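# Close, latch and start the thermal cycler

## Task

Bring the thermal cycler's lid down gently by hand, with no dropping or slamming, and latch it. Then press START until the cycler displays Running. The cycler is loose on the table: at the end it must be within about a finger's width of its starting spot, still upright, and barely rotated. The plate must stay lying flat in its block. Finally release everything and move the gripper away.

## Robot and tools

Robot: one arm with six joints (waist, shoulder, elbow, wrist pitch, wrist yaw, wrist roll) and a two-finger parallel gripper. The fingers extend along the gripper's own +z axis and open and close along its y axis. The reported hand point, end_effector_position, sits midway between the finger pads, roughly 1 cm back from the tips.

Frame: all poses use the scene frame. Its origin is on the table surface directly beneath the arm's base. +z is up, and +y is to the left when facing along +x. The base may be slightly tilted. The reported hand position can be off from the real one, more so when the arm reaches far, and motions often stop a centimetre or more from the command, usually low. Very small commanded moves of a few mm may not move the hand at all.

Row format: every motion command is a row of 8 numbers, [x, y, z, qw, qx, qy, qz, opening]. x, y, z is the absolute target for the hand point in metres. qw..qz is the absolute target orientation, scalar first. opening runs from -1 (closed) to +1 (fully open, 0.094 m). There is only one arm, so each row is a single list of 8. To hold an orientation steady, repeat its quaternion in every row rather than copying the last reported one, which may have drifted.

execute_actions: argument actions is a list holding one item or nothing. An empty list ({"actions": []}) just reports the state with pictures. An action item {"rows": [...], "steps": n} has 1 to 15 rows and n from 4 to 15 control steps (1/30 s each, default 15); each row lasts one step and the final row repeats to fill out n. A wait item {"steps": n} (n up to 300) sends nothing new and returns when n steps have passed since the previous result, your reply time included. Optional pictures: true adds camera images. A refused call sends nothing. A row is refused if its target lies more than 0.6 m from the last reported position along any gripper axis.

move: target is one 8-number row as above (absolute pose plus opening); speed is the path's top speed in m/s, 0.002 to 0.5, default 0.25, with turning capped at twice that in rad/s. The hand follows a straight path lasting 0.5 to 10 s (longer paths stop early, short of target), rotating the shorter way. The path ignores obstacles, and the hand can lag, wander, or exceed the speed, especially with the arm near straight. The opening is sent when the move begins. The result adds a move: line giving how it ended (done, off_target, moving, held, fault) and the distance to target, plus limits: paced means the pose was clipped; held means a clearance check blocked some steps, after which the arm may move much faster than speed.

wait: seconds from 0 to 10; nothing new is sent. zoom_image: camera is cam_head_left, cam_head_right or cam_wrist; region [x0, y0, x1, y1] in that image's pixels from the top-left, at most 504 by 504. finished_scene: scene is the current scene's number; it closes the scene irreversibly and grades it, so the goal must be met and remain met.

Control details: each step, the commanded pose is clipped to within 70 mm and 16 degrees of the measured pose, then damped inverse kinematics drives the joints, favouring position over orientation. Results are captured 4 steps before an action ends; those steps run while you are composing the next reply, and the simulation keeps running during replies. Afterwards the arm only continues to the last clipped pose, so check the reported pose and send the remainder. A Hand target line appears when nothing is pending.

Result lines: the state gives end_effector_position and end_effector_quat_wxyz. Joint positions and velocities list the six joints in rad and rad/s, then the finger-pad gap in m. Joint limits (rad): waist -2.880 to 2.880, shoulder 0.000 to 3.142, elbow 0.000 to 3.019, wrist pitch -1.693 to 1.571, wrist yaw -1.571 to 1.571, wrist roll -2.094 to 2.094. grip_measured is the finger opening on the command scale; readings may be offset by about 1 mm consistently. To hold something, command about 0.03 below grip_measured for a firm grip, less for a lighter one; pad force tops out near 50 to 62 N. "pose unreachable" and HELD mark steps the clearance check altered or blocked (a mounting block under the base counts as arm). FAULT stops a move or wait; MOTOR HOT warns at 85 °C, and at 100 °C an OVER-TEMPERATURE FAULT drops the arm, so do not hold loads for long.

Cameras: cam_head_left and cam_head_right (896x504) and cam_wrist (504x504 fisheye), with the calibration given beforehand; actual poses may differ by a few degrees and millimetres.

Task notes: latched means the lid is completely down and its handle is pressed fully onto its stop. If the lid is down but not latched, swing the handle all the way up (the lid may rise too) and then down onto the stop while keeping hold. START only works once latched. Approach slowly near contact; fast moves and targets set deep past the contact push hard. Avoid slamming the lid, shoving the cycler, tilting the plate, and anything falling off the table, which ends the scene.

Each tool is called after ">>>" as name([rows], argument=value, ...), one row to a line, values as JSON.

## Session

>>> execute_actions(actions=[])

Scene clock: 0.00 s of 7800.00 s.
end_effector_position=(+0.3204, +0.5434, +0.2753) grip_measured=+1.000 end_effector_quat_wxyz=(+0.046, +0.846, -0.531, +0.031)
Joint positions: [ 0.915  2.49   1.807 -1.061  0.436 -0.903  0.094]
Joint velocities: [ 0.005 -0.005  0.007  0.007  0.007  0.037  0.   ]
Motor temperatures (°C, as the motors report them): [24 25 22 24 22 24]
Hand target: +0.326, +0.550, +0.280; +0.038, +0.844, -0.534, +0.030

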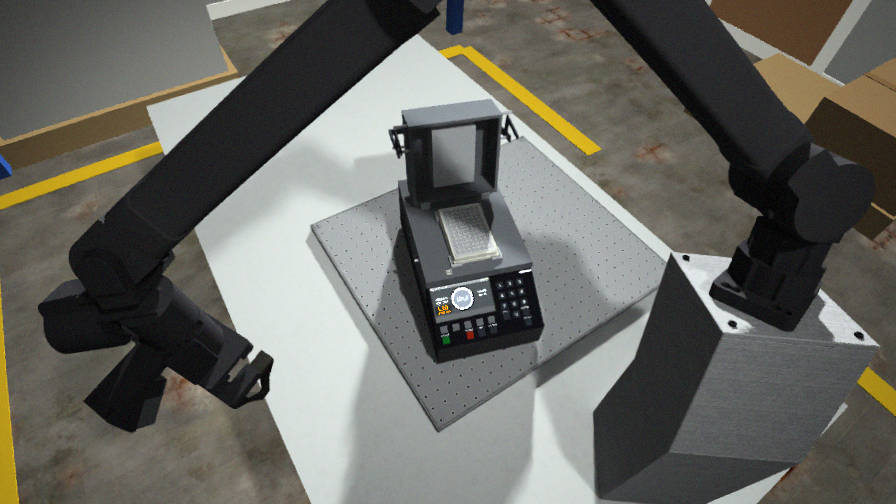

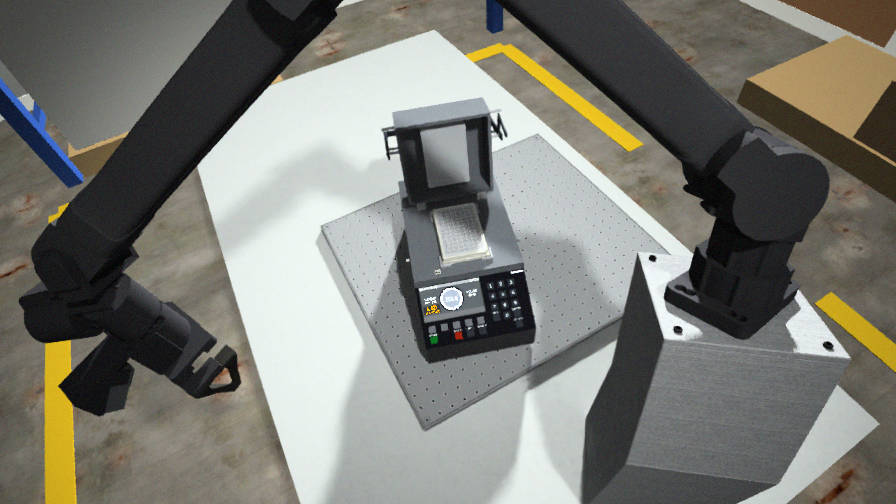

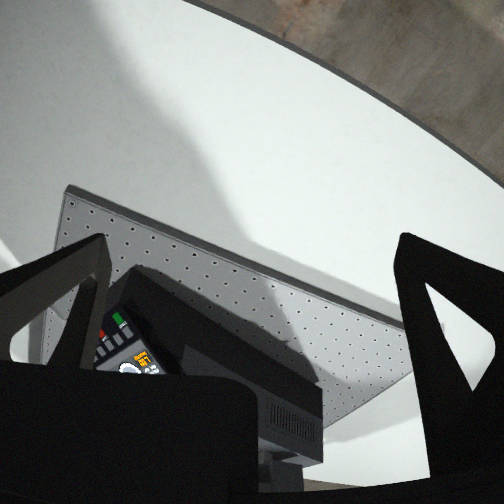

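>>> zoom_image(camera="cam_head_left", region=[360, 80, 580, 380])

>>> zoom_image(camera="cam_head_right", region=[360, 80, 580, 380])

Region (360, 80, 580, 380) of cam_head_left's 896x504 image, scaled by 1.680, with more detail than that image has; it fills the left 370 columns of this view, and the rest is white.

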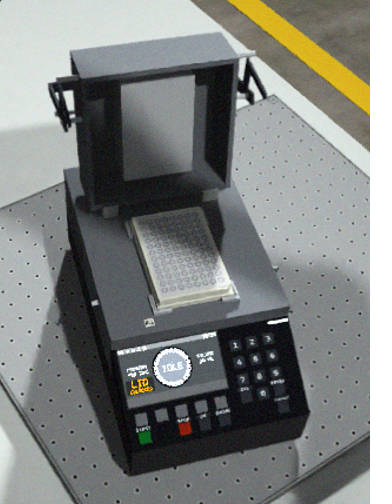

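Region (360, 80, 580, 380) of cam_head_right's 896x504 image, scaled by 1.680, with more detail than that image has; it fills the left 370 columns of this view, and the rest is white.

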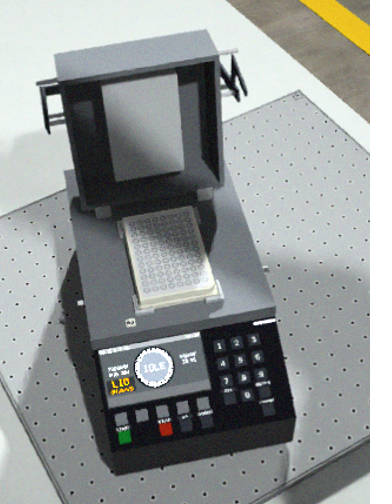

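>>> zoom_image(camera="cam_head_left", region=[380, 90, 540, 220])

>>> zoom_image(camera="cam_head_right", region=[370, 90, 530, 220])

Region (380, 90, 540, 220) of cam_head_left's 896x504 image, scaled by 3.150, with more detail than that image has; it fills the top 410 rows of this view, and the rest is white.

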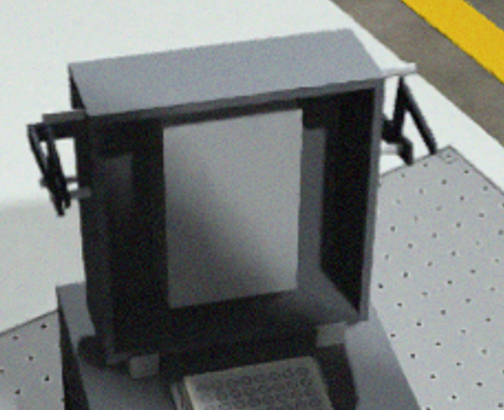

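Region (370, 90, 530, 220) of cam_head_right's 896x504 image, scaled by 3.150, with more detail than that image has; it fills the top 410 rows of this view, and the rest is white.

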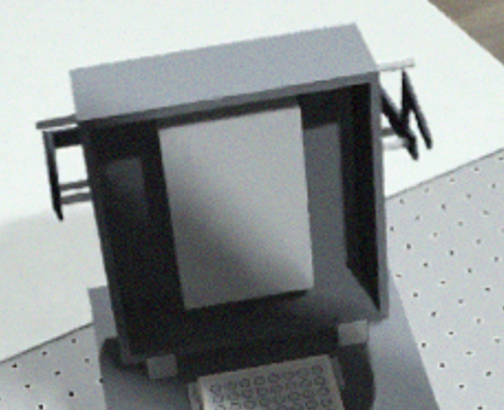

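>>> move(target=[0.68,0.22,0.43,0.175,0.574,-0.79,0.127,1], speed=0.3)

Scene clock: 3.30 s of 7800.00 s.
end_effector_position=(+0.6687, +0.2079, +0.4284) grip_measured=+1.000 end_effector_quat_wxyz=(-0.140, -0.585, +0.787, -0.133)
Joint positions: [ 0.351  2.276  2.268 -1.695  0.654 -0.665  0.094]
Joint velocities: [ 0.005 -0.015 -0.037 -0.002 -0.037 -0.037  0.   ]
Motor temperatures (°C, as the motors report them): [24 26 23 24 22 24]
Hand target: +0.675, +0.212, +0.431; -0.133, -0.583, +0.790, -0.136
Off the commanded pose: 0.017 m, 4 deg.
joint sent to its limit — the command would take joint 4 (wrist pitch) past its lower limit, so that joint was sent only as far as its limit.
Kept back: nothing.
move: off_target
camera_calibration (this result's frames):
cam_wrist: T_world_to_cam=[[0.957153, -0.286957, 0.0389174, -0.596004], [-0.183701, -0.497785, 0.847623, -0.127909], [-0.223858, -0.818453, -0.52917, 0.662523], [0, 0, 0, 1]] pos_world=[0.695282, 0.307546, 0.482201]

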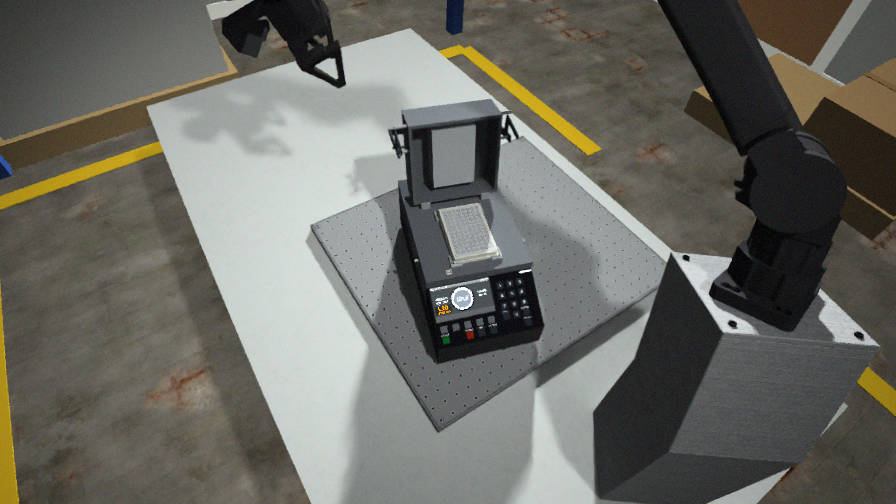

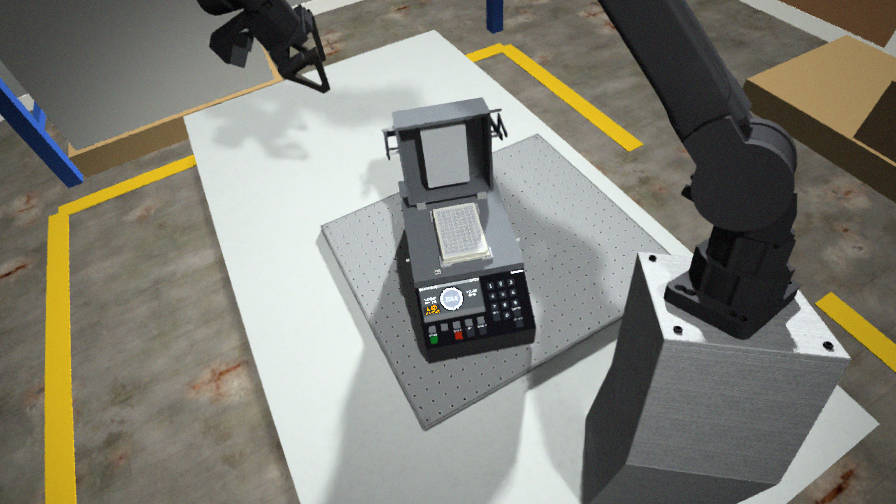

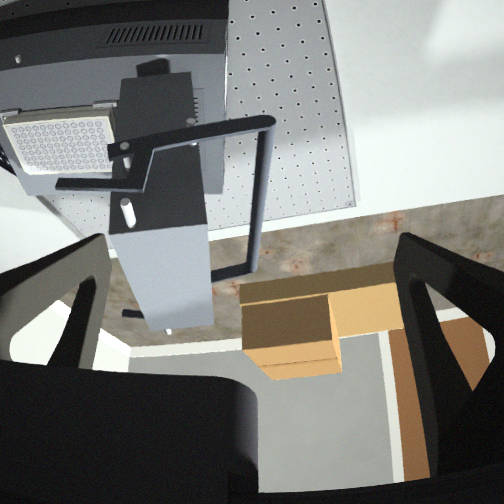

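>>> move(target=[0.668,-0.004,0.345,0.128,0.578,-0.787,-0.174,0.1])

Scene clock: 6.50 s of 7800.00 s.
end_effector_position=(+0.6547, -0.0106, +0.3384) grip_measured=+0.103 end_effector_quat_wxyz=(-0.146, -0.570, +0.789, +0.175)
Joint positions: [-0.122  2.205  2.137 -1.649  0.117 -1.182  0.052]
Joint velocities: [-0.024  0.005  0.012  0.002  0.022 -0.051  0.001]
Motor temperatures (°C, as the motors report them): [24 26 23 24 22 24]
Hand target: +0.666, -0.004, +0.344; -0.135, -0.578, +0.786, +0.172
Off the commanded pose: 0.016 m, 2 deg.
Kept back: nothing.
move: off_target
camera_calibration (this result's frames):
cam_wrist: T_world_to_cam=[[0.843361, -0.290845, -0.451831, -0.40128], [0.0055785, -0.83607, 0.548594, -0.189298], [-0.537319, -0.465183, -0.703486, 0.700975], [0, 0, 0, 1]] pos_world=[0.716127, 0.0511047, 0.415664]

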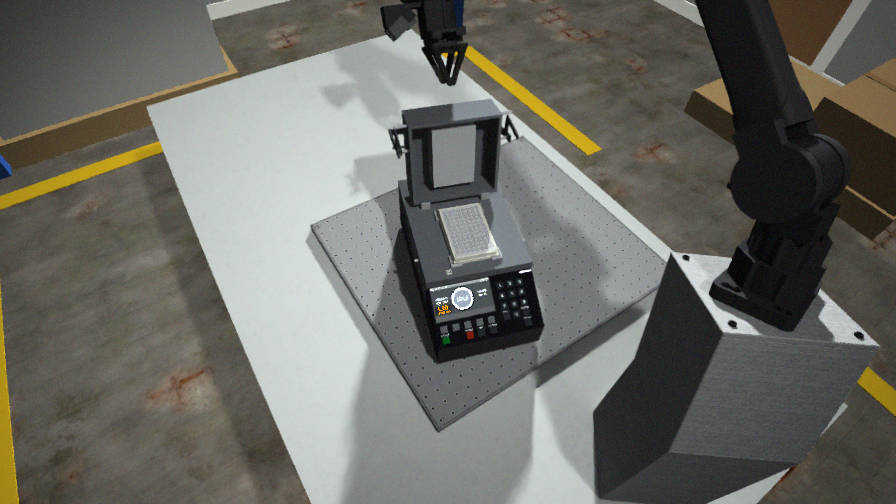

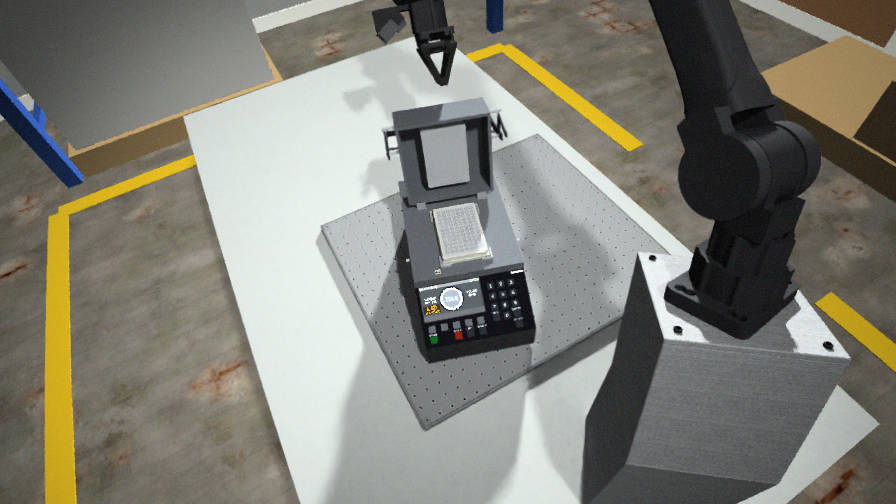

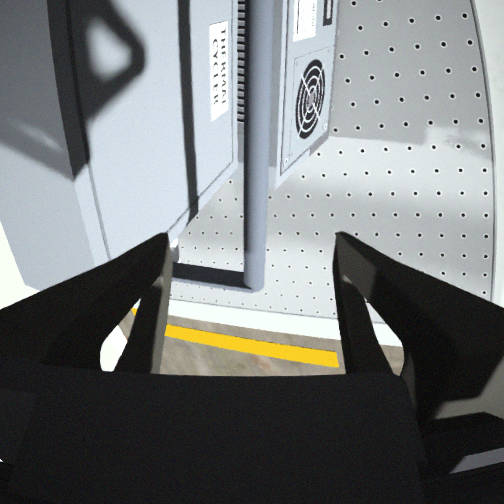

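>>> move(target=[0.6315,0.011,0.254,0.128,0.578,-0.787,-0.174,-0.25], speed=0.12)

Scene clock: 7.93 s of 7800.00 s.
end_effector_position=(+0.6334, +0.0111, +0.2583) grip_measured=-0.247 end_effector_quat_wxyz=(-0.130, -0.577, +0.788, +0.172)
Joint positions: [-0.122  2.241  1.976 -1.422  0.109 -1.2    0.035]
Joint velocities: [-0.005 -0.015  0.022  0.007 -0.007 -0.007  0.   ]
Motor temperatures (°C, as the motors report them): [24 27 24 24 22 24]
Hand target: +0.633, +0.011, +0.253; -0.128, -0.578, +0.787, +0.174
Off the commanded pose: 0.005 m, 0 deg.
Kept back: nothing.
move: done
camera_calibration (this result's frames):
cam_wrist: T_world_to_cam=[[0.858579, -0.278994, -0.430121, -0.428544], [-0.00542699, -0.843863, 0.536531, -0.116888], [-0.512652, -0.45832, -0.726038, 0.633426], [0, 0, 0, 1]] pos_world=[0.692032, 0.0721136, 0.338279]

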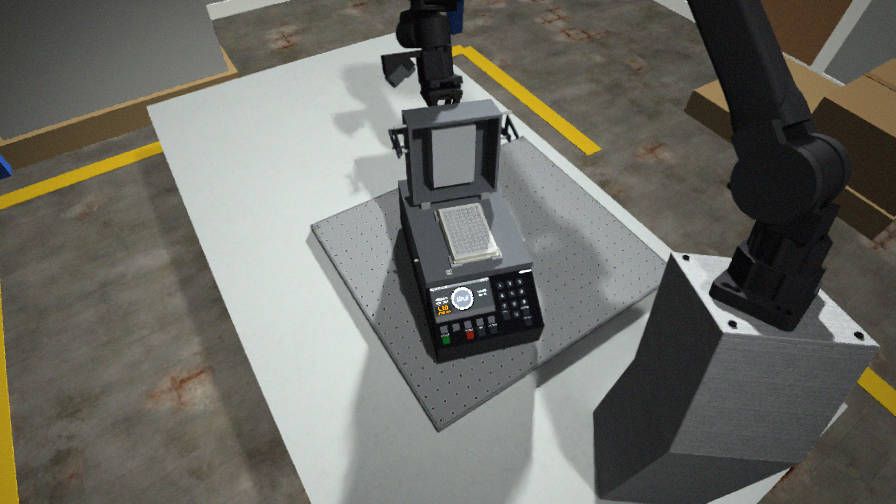

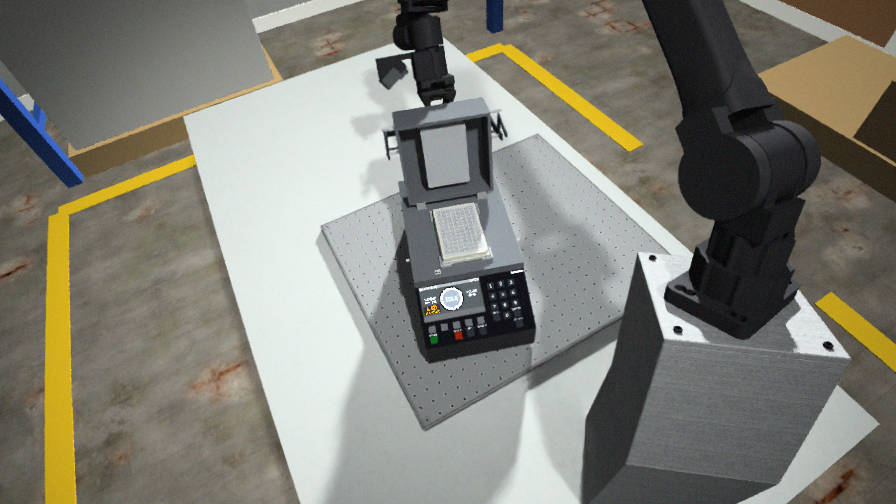

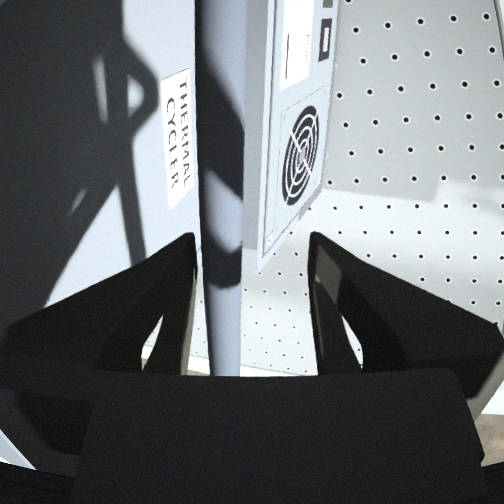

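>>> move(target=[0.616,0.016,0.241,0.128,0.578,-0.787,-0.174,-0.25], speed=0.06)

Scene clock: 8.93 s of 7800.00 s.
end_effector_position=(+0.6125, +0.0171, +0.2357) grip_measured=-0.247 end_effector_quat_wxyz=(-0.137, -0.577, +0.786, +0.176)
Joint positions: [-0.122  2.241  1.896 -1.359  0.109 -1.2    0.035]
Joint velocities: [-0.015 -0.015 -0.012 -0.007 -0.066 -0.051  0.   ]
Motor temperatures (°C, as the motors report them): [24 27 24 24 22 24]
Hand target: +0.616, +0.016, +0.241; -0.128, -0.578, +0.787, +0.174
Off the commanded pose: 0.006 m, 1 deg.
Kept back: nothing.
move: done
camera_calibration (this result's frames):
cam_wrist: T_world_to_cam=[[0.852738, -0.275484, -0.443787, -0.411864], [0.00648245, -0.843967, 0.536356, -0.107099], [-0.522299, -0.460247, -0.717897, 0.613002], [0, 0, 0, 1]] pos_world=[0.672077, 0.0782826, 0.314735]

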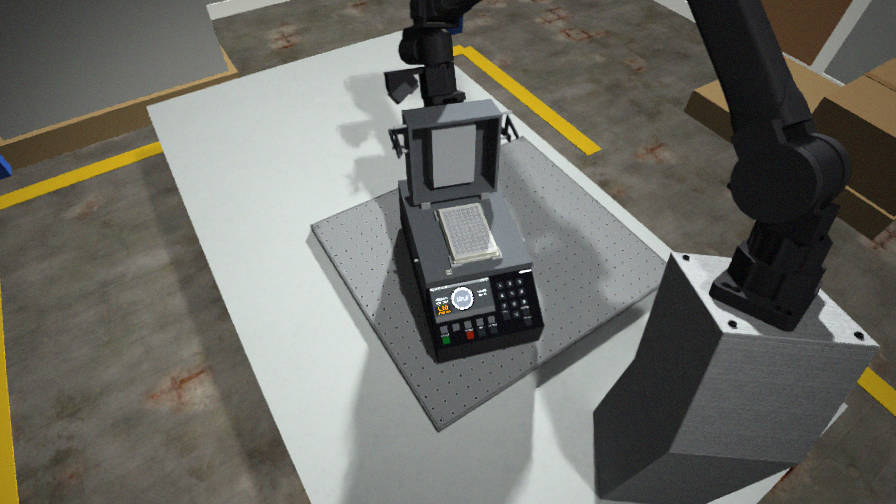

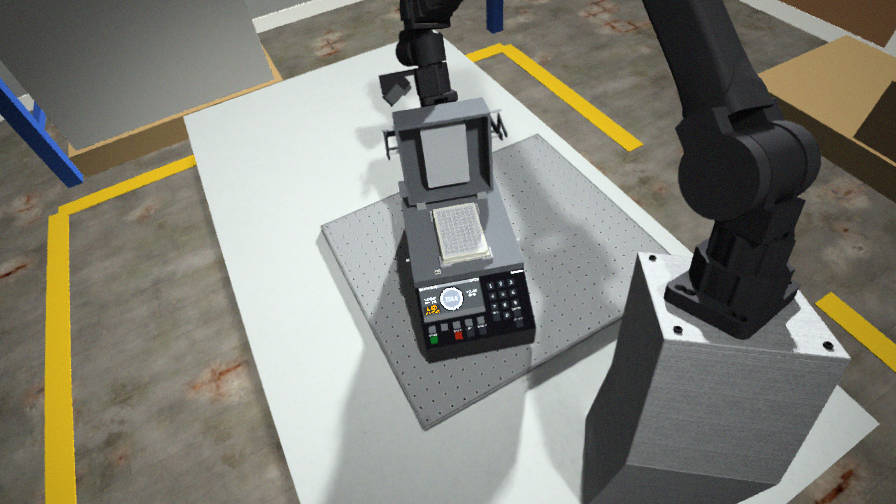

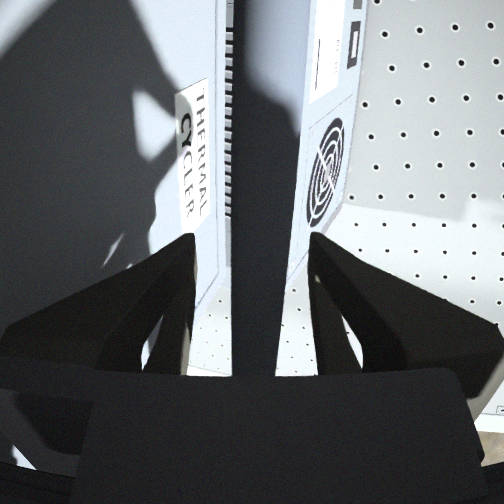

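>>> move(target=[0.622,0.014,0.253,0.128,0.578,-0.787,-0.174,-0.5], speed=0.05)

Scene clock: 10.07 s of 7800.00 s.
end_effector_position=(+0.6117, +0.0163, +0.2392) grip_measured=-0.497 end_effector_quat_wxyz=(-0.139, -0.577, +0.785, +0.178)
Joint positions: [-0.122  2.237  1.896 -1.368  0.109 -1.2    0.024]
Joint velocities: [-0.015 -0.024 -0.017 -0.002 -0.037  0.037  0.   ]
Motor temperatures (°C, as the motors report them): [24 27 24 24 22 24]
Hand target: +0.621, +0.014, +0.253; -0.128, -0.578, +0.787, +0.174
Off the commanded pose: 0.017 m, 1 deg.
Kept back: nothing.
move: off_target
camera_calibration (this result's frames):
cam_wrist: T_world_to_cam=[[0.850867, -0.274407, -0.448025, -0.407755], [0.00996805, -0.844176, 0.535973, -0.111629], [-0.525287, -0.460508, -0.715546, 0.615961], [0, 0, 0, 1]] pos_world=[0.671614, 0.0775295, 0.317894]

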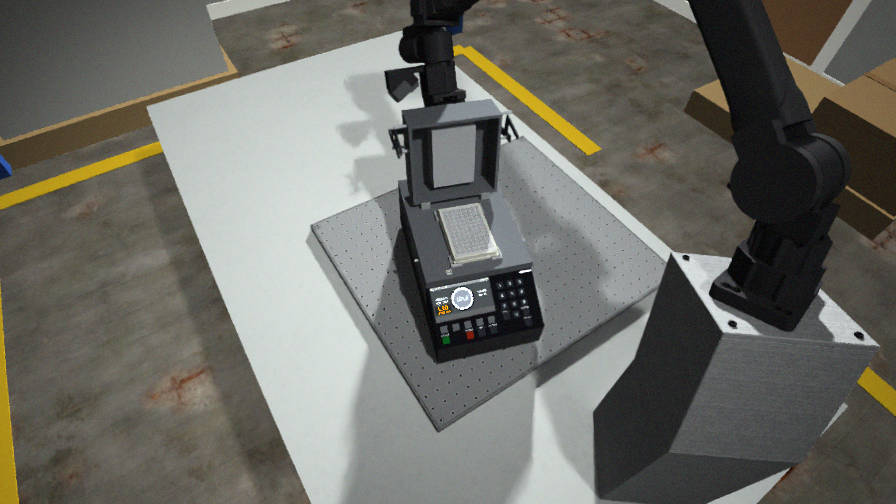

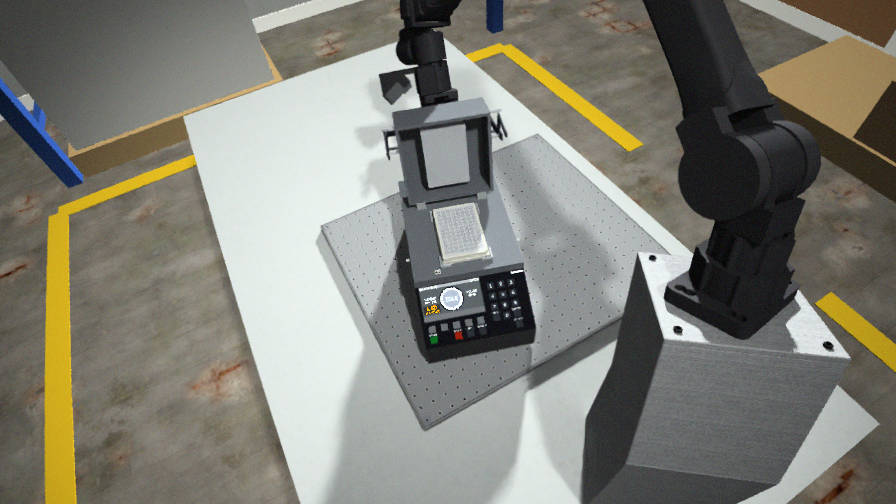

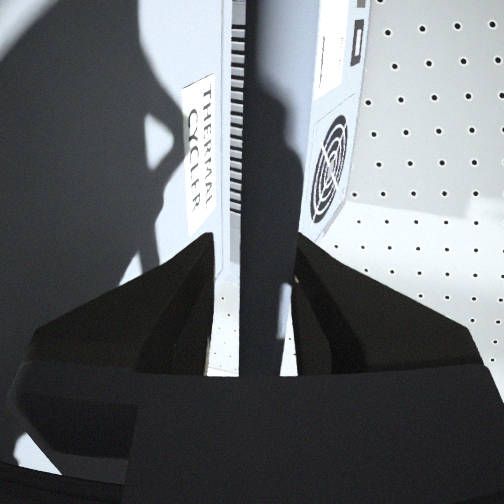

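Elbow stiction; push further.

>>> move(target=[0.631,0.011,0.260,0.128,0.578,-0.787,-0.174,-0.5], speed=0.05)

Scene clock: 11.23 s of 7800.00 s.
end_effector_position=(+0.6142, +0.0143, +0.2469) grip_measured=-0.497 end_effector_quat_wxyz=(-0.143, -0.577, +0.784, +0.181)
Joint positions: [-0.122  2.237  1.918 -1.402  0.109 -1.2    0.024]
Joint velocities: [-0.005 -0.005 -0.012 -0.007  0.022  0.022  0.   ]
Motor temperatures (°C, as the motors report them): [24 27 24 24 22 24]
Hand target: +0.630, +0.011, +0.261; -0.128, -0.578, +0.787, +0.174
Off the commanded pose: 0.022 m, 2 deg.
Kept back: nothing.
move: off_target
camera_calibration (this result's frames):
cam_wrist: T_world_to_cam=[[0.846748, -0.272057, -0.457167, -0.402224], [0.0179942, -0.84421, 0.535711, -0.122343], [-0.531689, -0.461839, -0.709938, 0.624487], [0, 0, 0, 1]] pos_world=[0.674817, 0.0757017, 0.325004]

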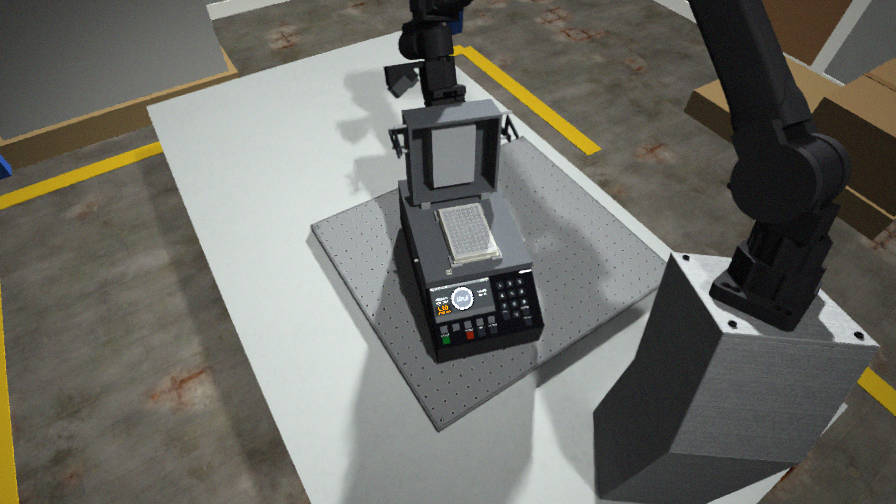

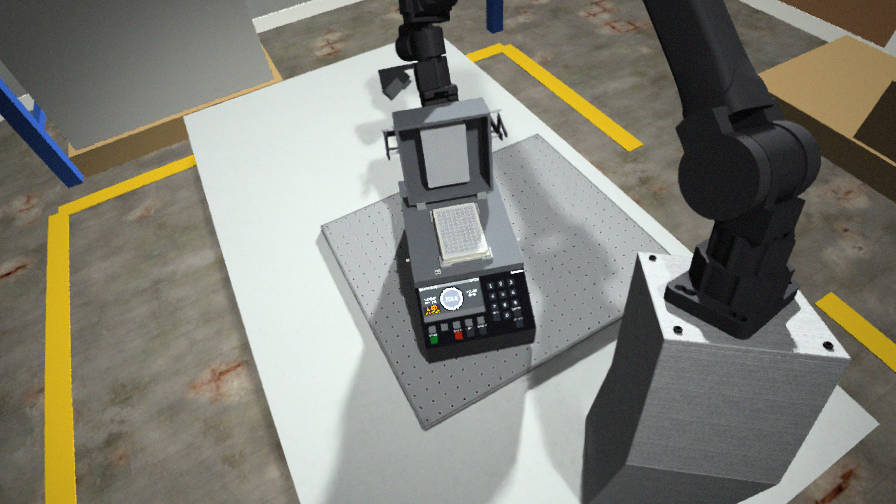

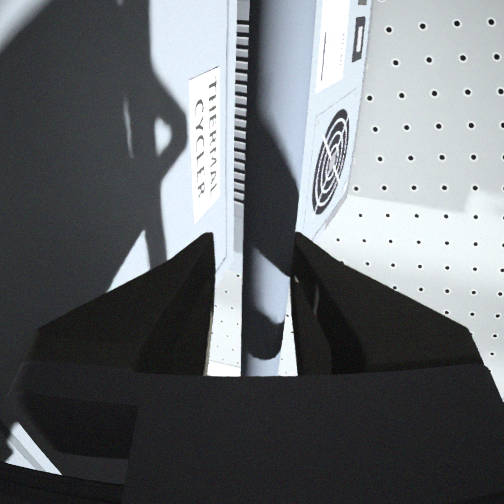

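>>> move(target=[0.625,0.013,0.256,0.128,0.578,-0.787,-0.174,-0.76], speed=0.05)

Scene clock: 12.17 s of 7800.00 s.
end_effector_position=(+0.6167, +0.0139, +0.2456) grip_measured=-0.755 end_effector_quat_wxyz=(-0.140, -0.576, +0.786, +0.177)
Joint positions: [-0.122  2.237  1.918 -1.391  0.111 -1.198  0.012]
Joint velocities: [ 0.005 -0.015  0.002 -0.002 -0.051  0.11   0.   ]
Motor temperatures (°C, as the motors report them): [24 27 24 24 22 24]
Hand target: +0.625, +0.013, +0.256; -0.128, -0.578, +0.787, +0.174
Off the commanded pose: 0.013 m, 1 deg.
Kept back: nothing.
move: off_target
camera_calibration (this result's frames):
cam_wrist: T_world_to_cam=[[0.850457, -0.277083, -0.447156, -0.409671], [0.00892876, -0.842308, 0.538922, -0.117304], [-0.525969, -0.462323, -0.713873, 0.622141], [0, 0, 0, 1]] pos_world=[0.676682, 0.0753114, 0.32416]

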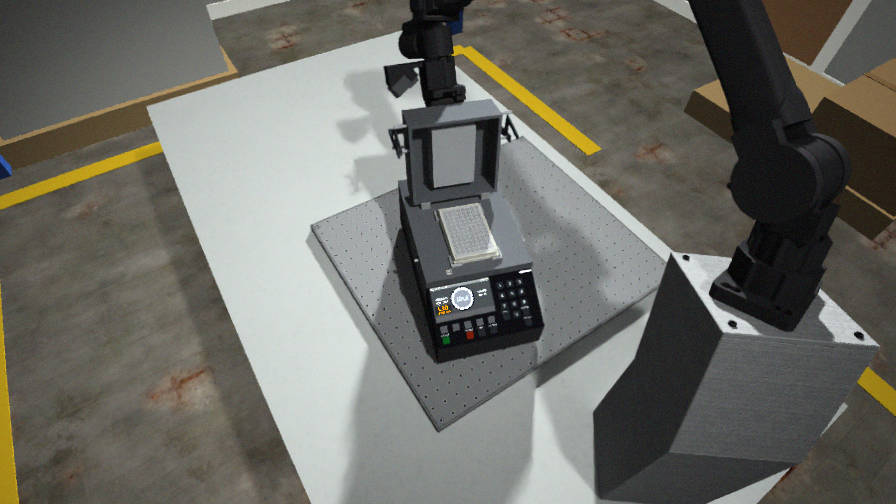

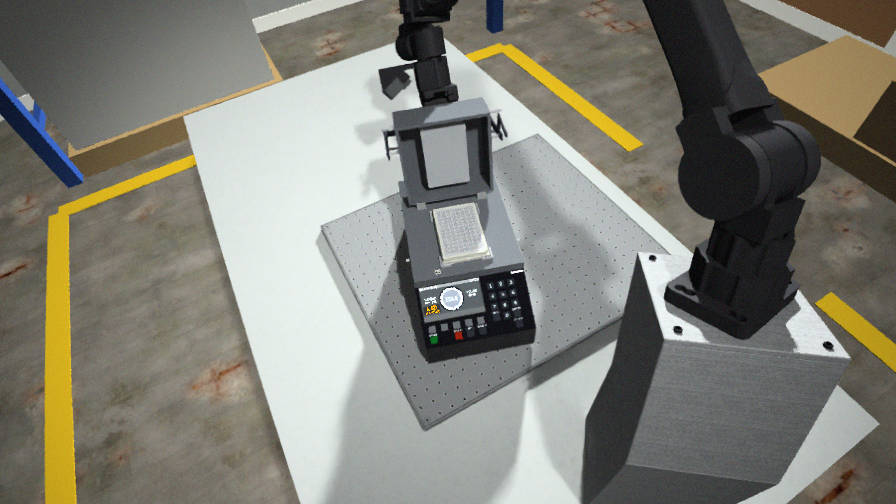

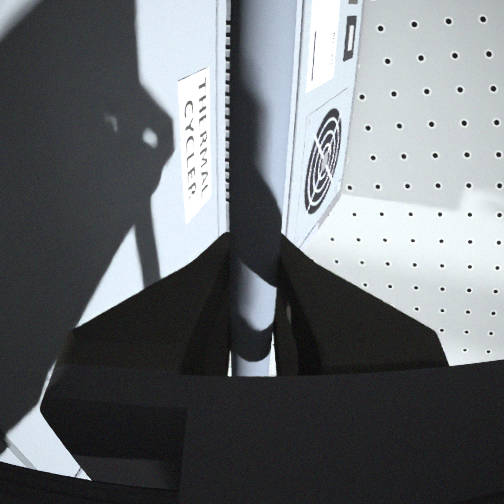

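>>> move(target=[0.570,0.028,0.303,0.052,0.59,-0.803,-0.07,-0.79], speed=0.07)

Scene clock: 14.70 s of 7800.00 s.
end_effector_position=(+0.5887, +0.0238, +0.2978) grip_measured=-0.780 end_effector_quat_wxyz=(-0.032, -0.577, +0.814, +0.063)
Joint positions: [-0.063  1.909  1.466 -0.964  0.191 -1.16   0.01 ]
Joint velocities: [ 0.005 -0.005  0.017 -0.022 -0.007  0.037 -0.001]
Motor temperatures (°C, as the motors report them): [24 28 24 24 22 24]
Hand target: +0.571, +0.028, +0.302; -0.050, -0.588, +0.804, +0.071
Off the commanded pose: 0.020 m, 3 deg.
Kept back: nothing.
move: off_target
camera_calibration (this result's frames):
cam_wrist: T_world_to_cam=[[0.932443, -0.329183, -0.14896, -0.495687], [-0.193298, -0.802785, 0.564068, -0.0262056], [-0.305264, -0.497167, -0.812181, 0.549449], [0, 0, 0, 1]] pos_world=[0.624861, 0.0889587, 0.387196]

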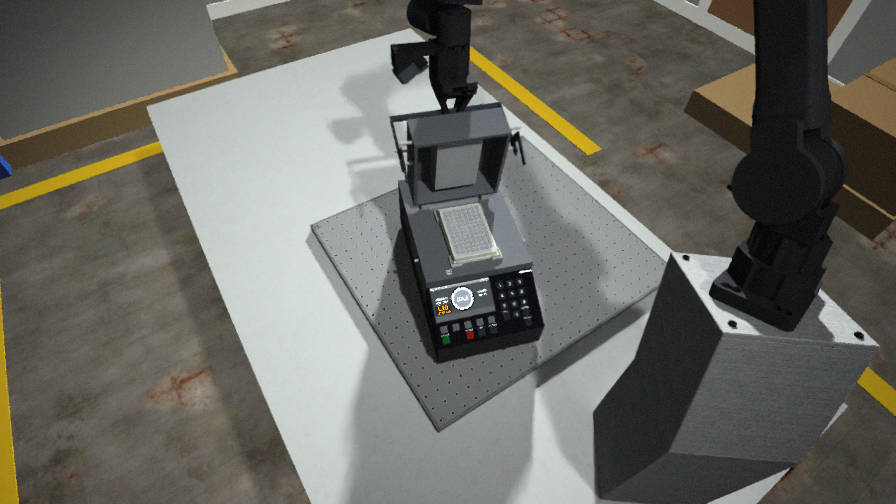

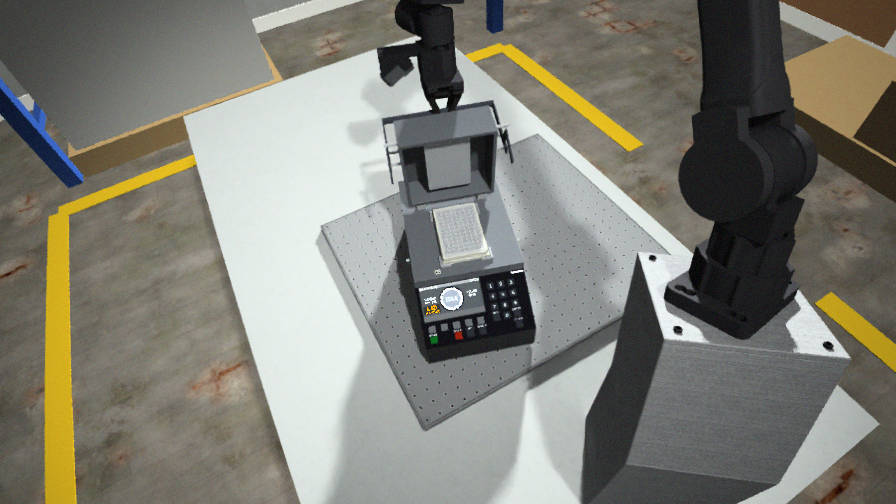

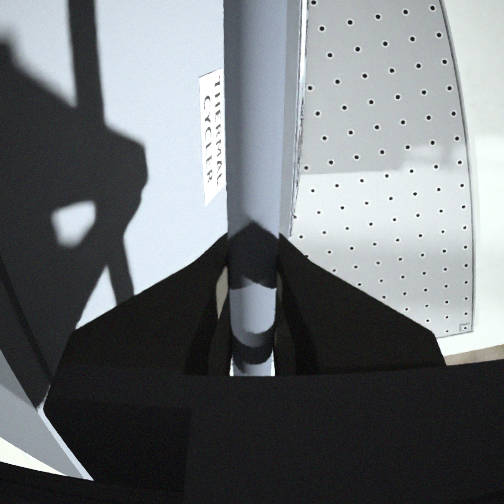

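>>> move(target=[0.498,0.051,0.306,0.052,0.59,-0.803,-0.07,-0.82], speed=0.07)

Scene clock: 16.73 s of 7800.00 s.
end_effector_position=(+0.5304, +0.0441, +0.3071) grip_measured=-0.797 end_effector_quat_wxyz=(-0.020, -0.577, +0.815, +0.049)
Joint positions: [-0.011  1.784  1.232 -0.83   0.213 -1.113  0.01 ]
Joint velocities: [-0.015  0.005 -0.007 -0.002  0.007  0.007 -0.   ]
Motor temperatures (°C, as the motors report them): [24 28 23 24 22 24]
Hand target: +0.500, +0.051, +0.305; -0.052, -0.590, +0.803, +0.069
Off the commanded pose: 0.033 m, 5 deg.
Kept back: nothing.
move: off_target
camera_calibration (this result's frames):
cam_wrist: T_world_to_cam=[[0.935956, -0.333772, -0.112173, -0.446151], [-0.216619, -0.796944, 0.563877, -0.0142087], [-0.277602, -0.503465, -0.818205, 0.536713], [0, 0, 0, 1]] pos_world=[0.563492, 0.10998, 0.397107]

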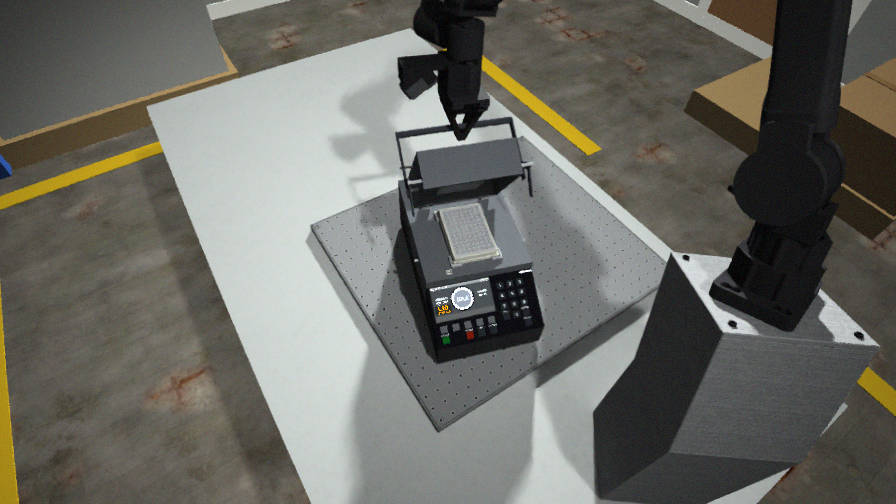

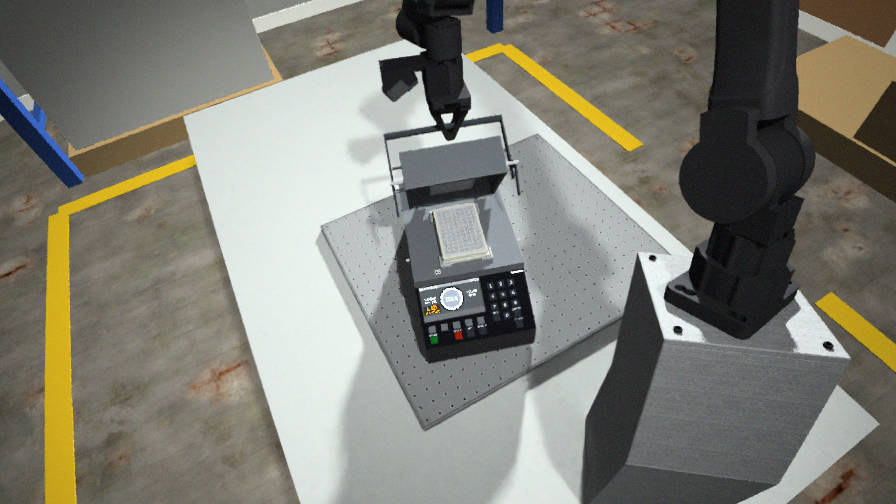

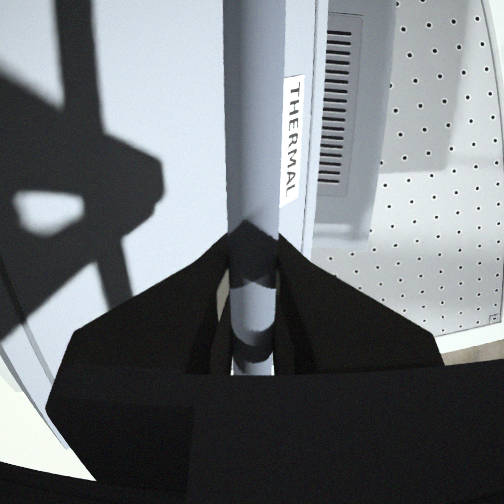

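>>> move(target=[0.436,0.070,0.297,-0.052,0.59,-0.803,0.07,-0.82], speed=0.07)

Scene clock: 19.30 s of 7800.00 s.
end_effector_position=(+0.4601, +0.0695, +0.2934) grip_measured=-0.796 end_effector_quat_wxyz=(+0.072, -0.575, +0.811, -0.077)
Joint positions: [ 0.106  1.648  0.811 -0.285  0.386 -1.089  0.01 ]
Joint velocities: [ 0.005 -0.015 -0.002 -0.002 -0.066  0.037 -0.   ]
Motor temperatures (°C, as the motors report them): [24 28 23 24 22 24]
Hand target: +0.438, +0.071, +0.295; +0.054, -0.589, +0.804, -0.069
Off the commanded pose: 0.024 m, 3 deg.
Kept back: nothing.
move: off_target
camera_calibration (this result's frames):
cam_wrist: T_world_to_cam=[[0.922367, -0.331717, 0.197997, -0.458318], [-0.384646, -0.741011, 0.55041, 0.0758372], [-0.0358625, -0.583838, -0.811077, 0.411068], [0, 0, 0, 1]] pos_world=[0.46665, 0.144162, 0.382412]

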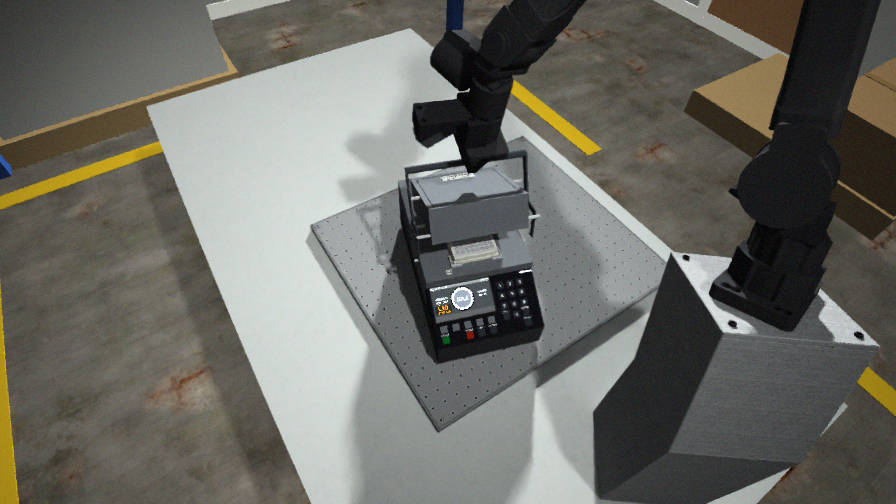

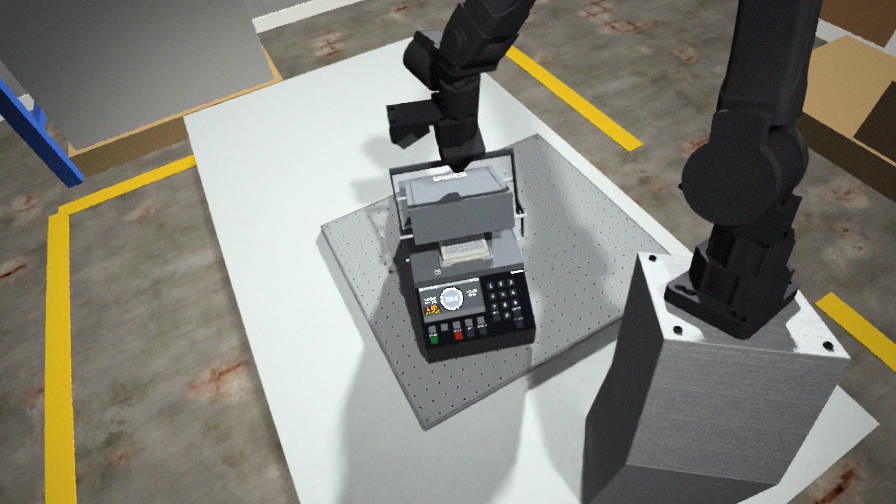

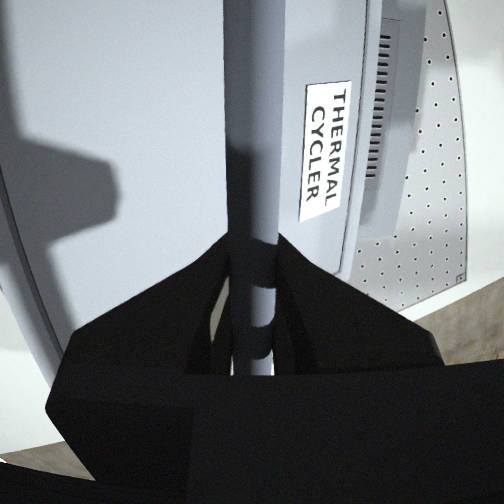

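>>> move(target=[0.384,0.087,0.258,-0.052,0.59,-0.803,0.07,-0.82], speed=0.04)

Scene clock: 22.13 s of 7800.00 s.
end_effector_position=(+0.4225, +0.0831, +0.2662) grip_measured=-0.796 end_effector_quat_wxyz=(+0.084, -0.572, +0.811, -0.090)
Joint positions: [ 0.143  1.699  0.698 -0.1    0.415 -1.063  0.01 ]
Joint velocities: [-0.005 -0.005  0.002 -0.007 -0.066  0.037 -0.001]
Motor temperatures (°C, as the motors report them): [24 27 23 24 22 24]
Hand target: +0.386, +0.087, +0.257; +0.052, -0.590, +0.802, -0.071
Off the commanded pose: 0.040 m, 5 deg.
Kept back: nothing.
move: off_target
camera_calibration (this result's frames):
cam_wrist: T_world_to_cam=[[0.913995, -0.333256, 0.231416, -0.419034], [-0.405595, -0.736067, 0.541939, 0.0971624], [-0.0102662, -0.589191, -0.807929, 0.384347], [0, 0, 0, 1]] pos_world=[0.426349, 0.158326, 0.35484]

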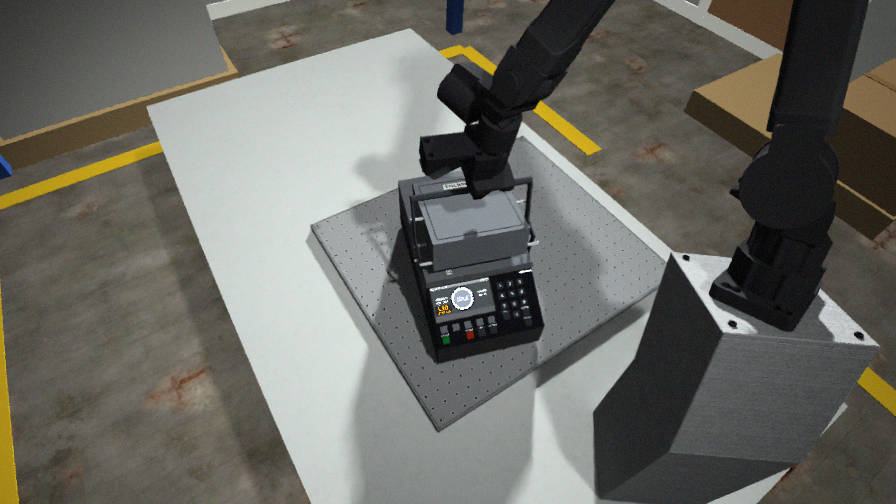

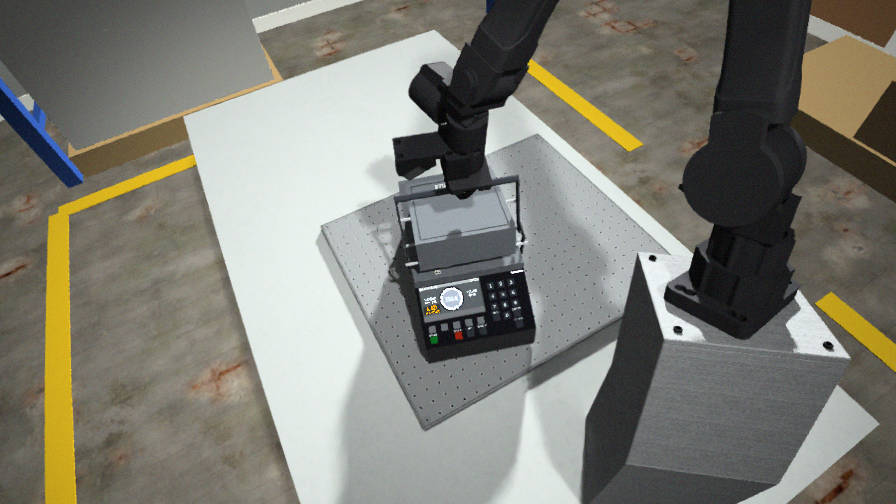

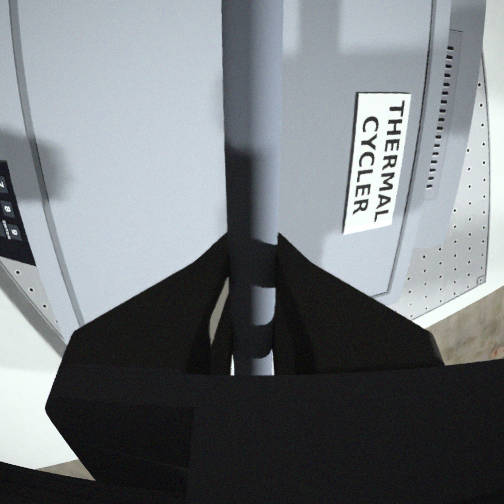

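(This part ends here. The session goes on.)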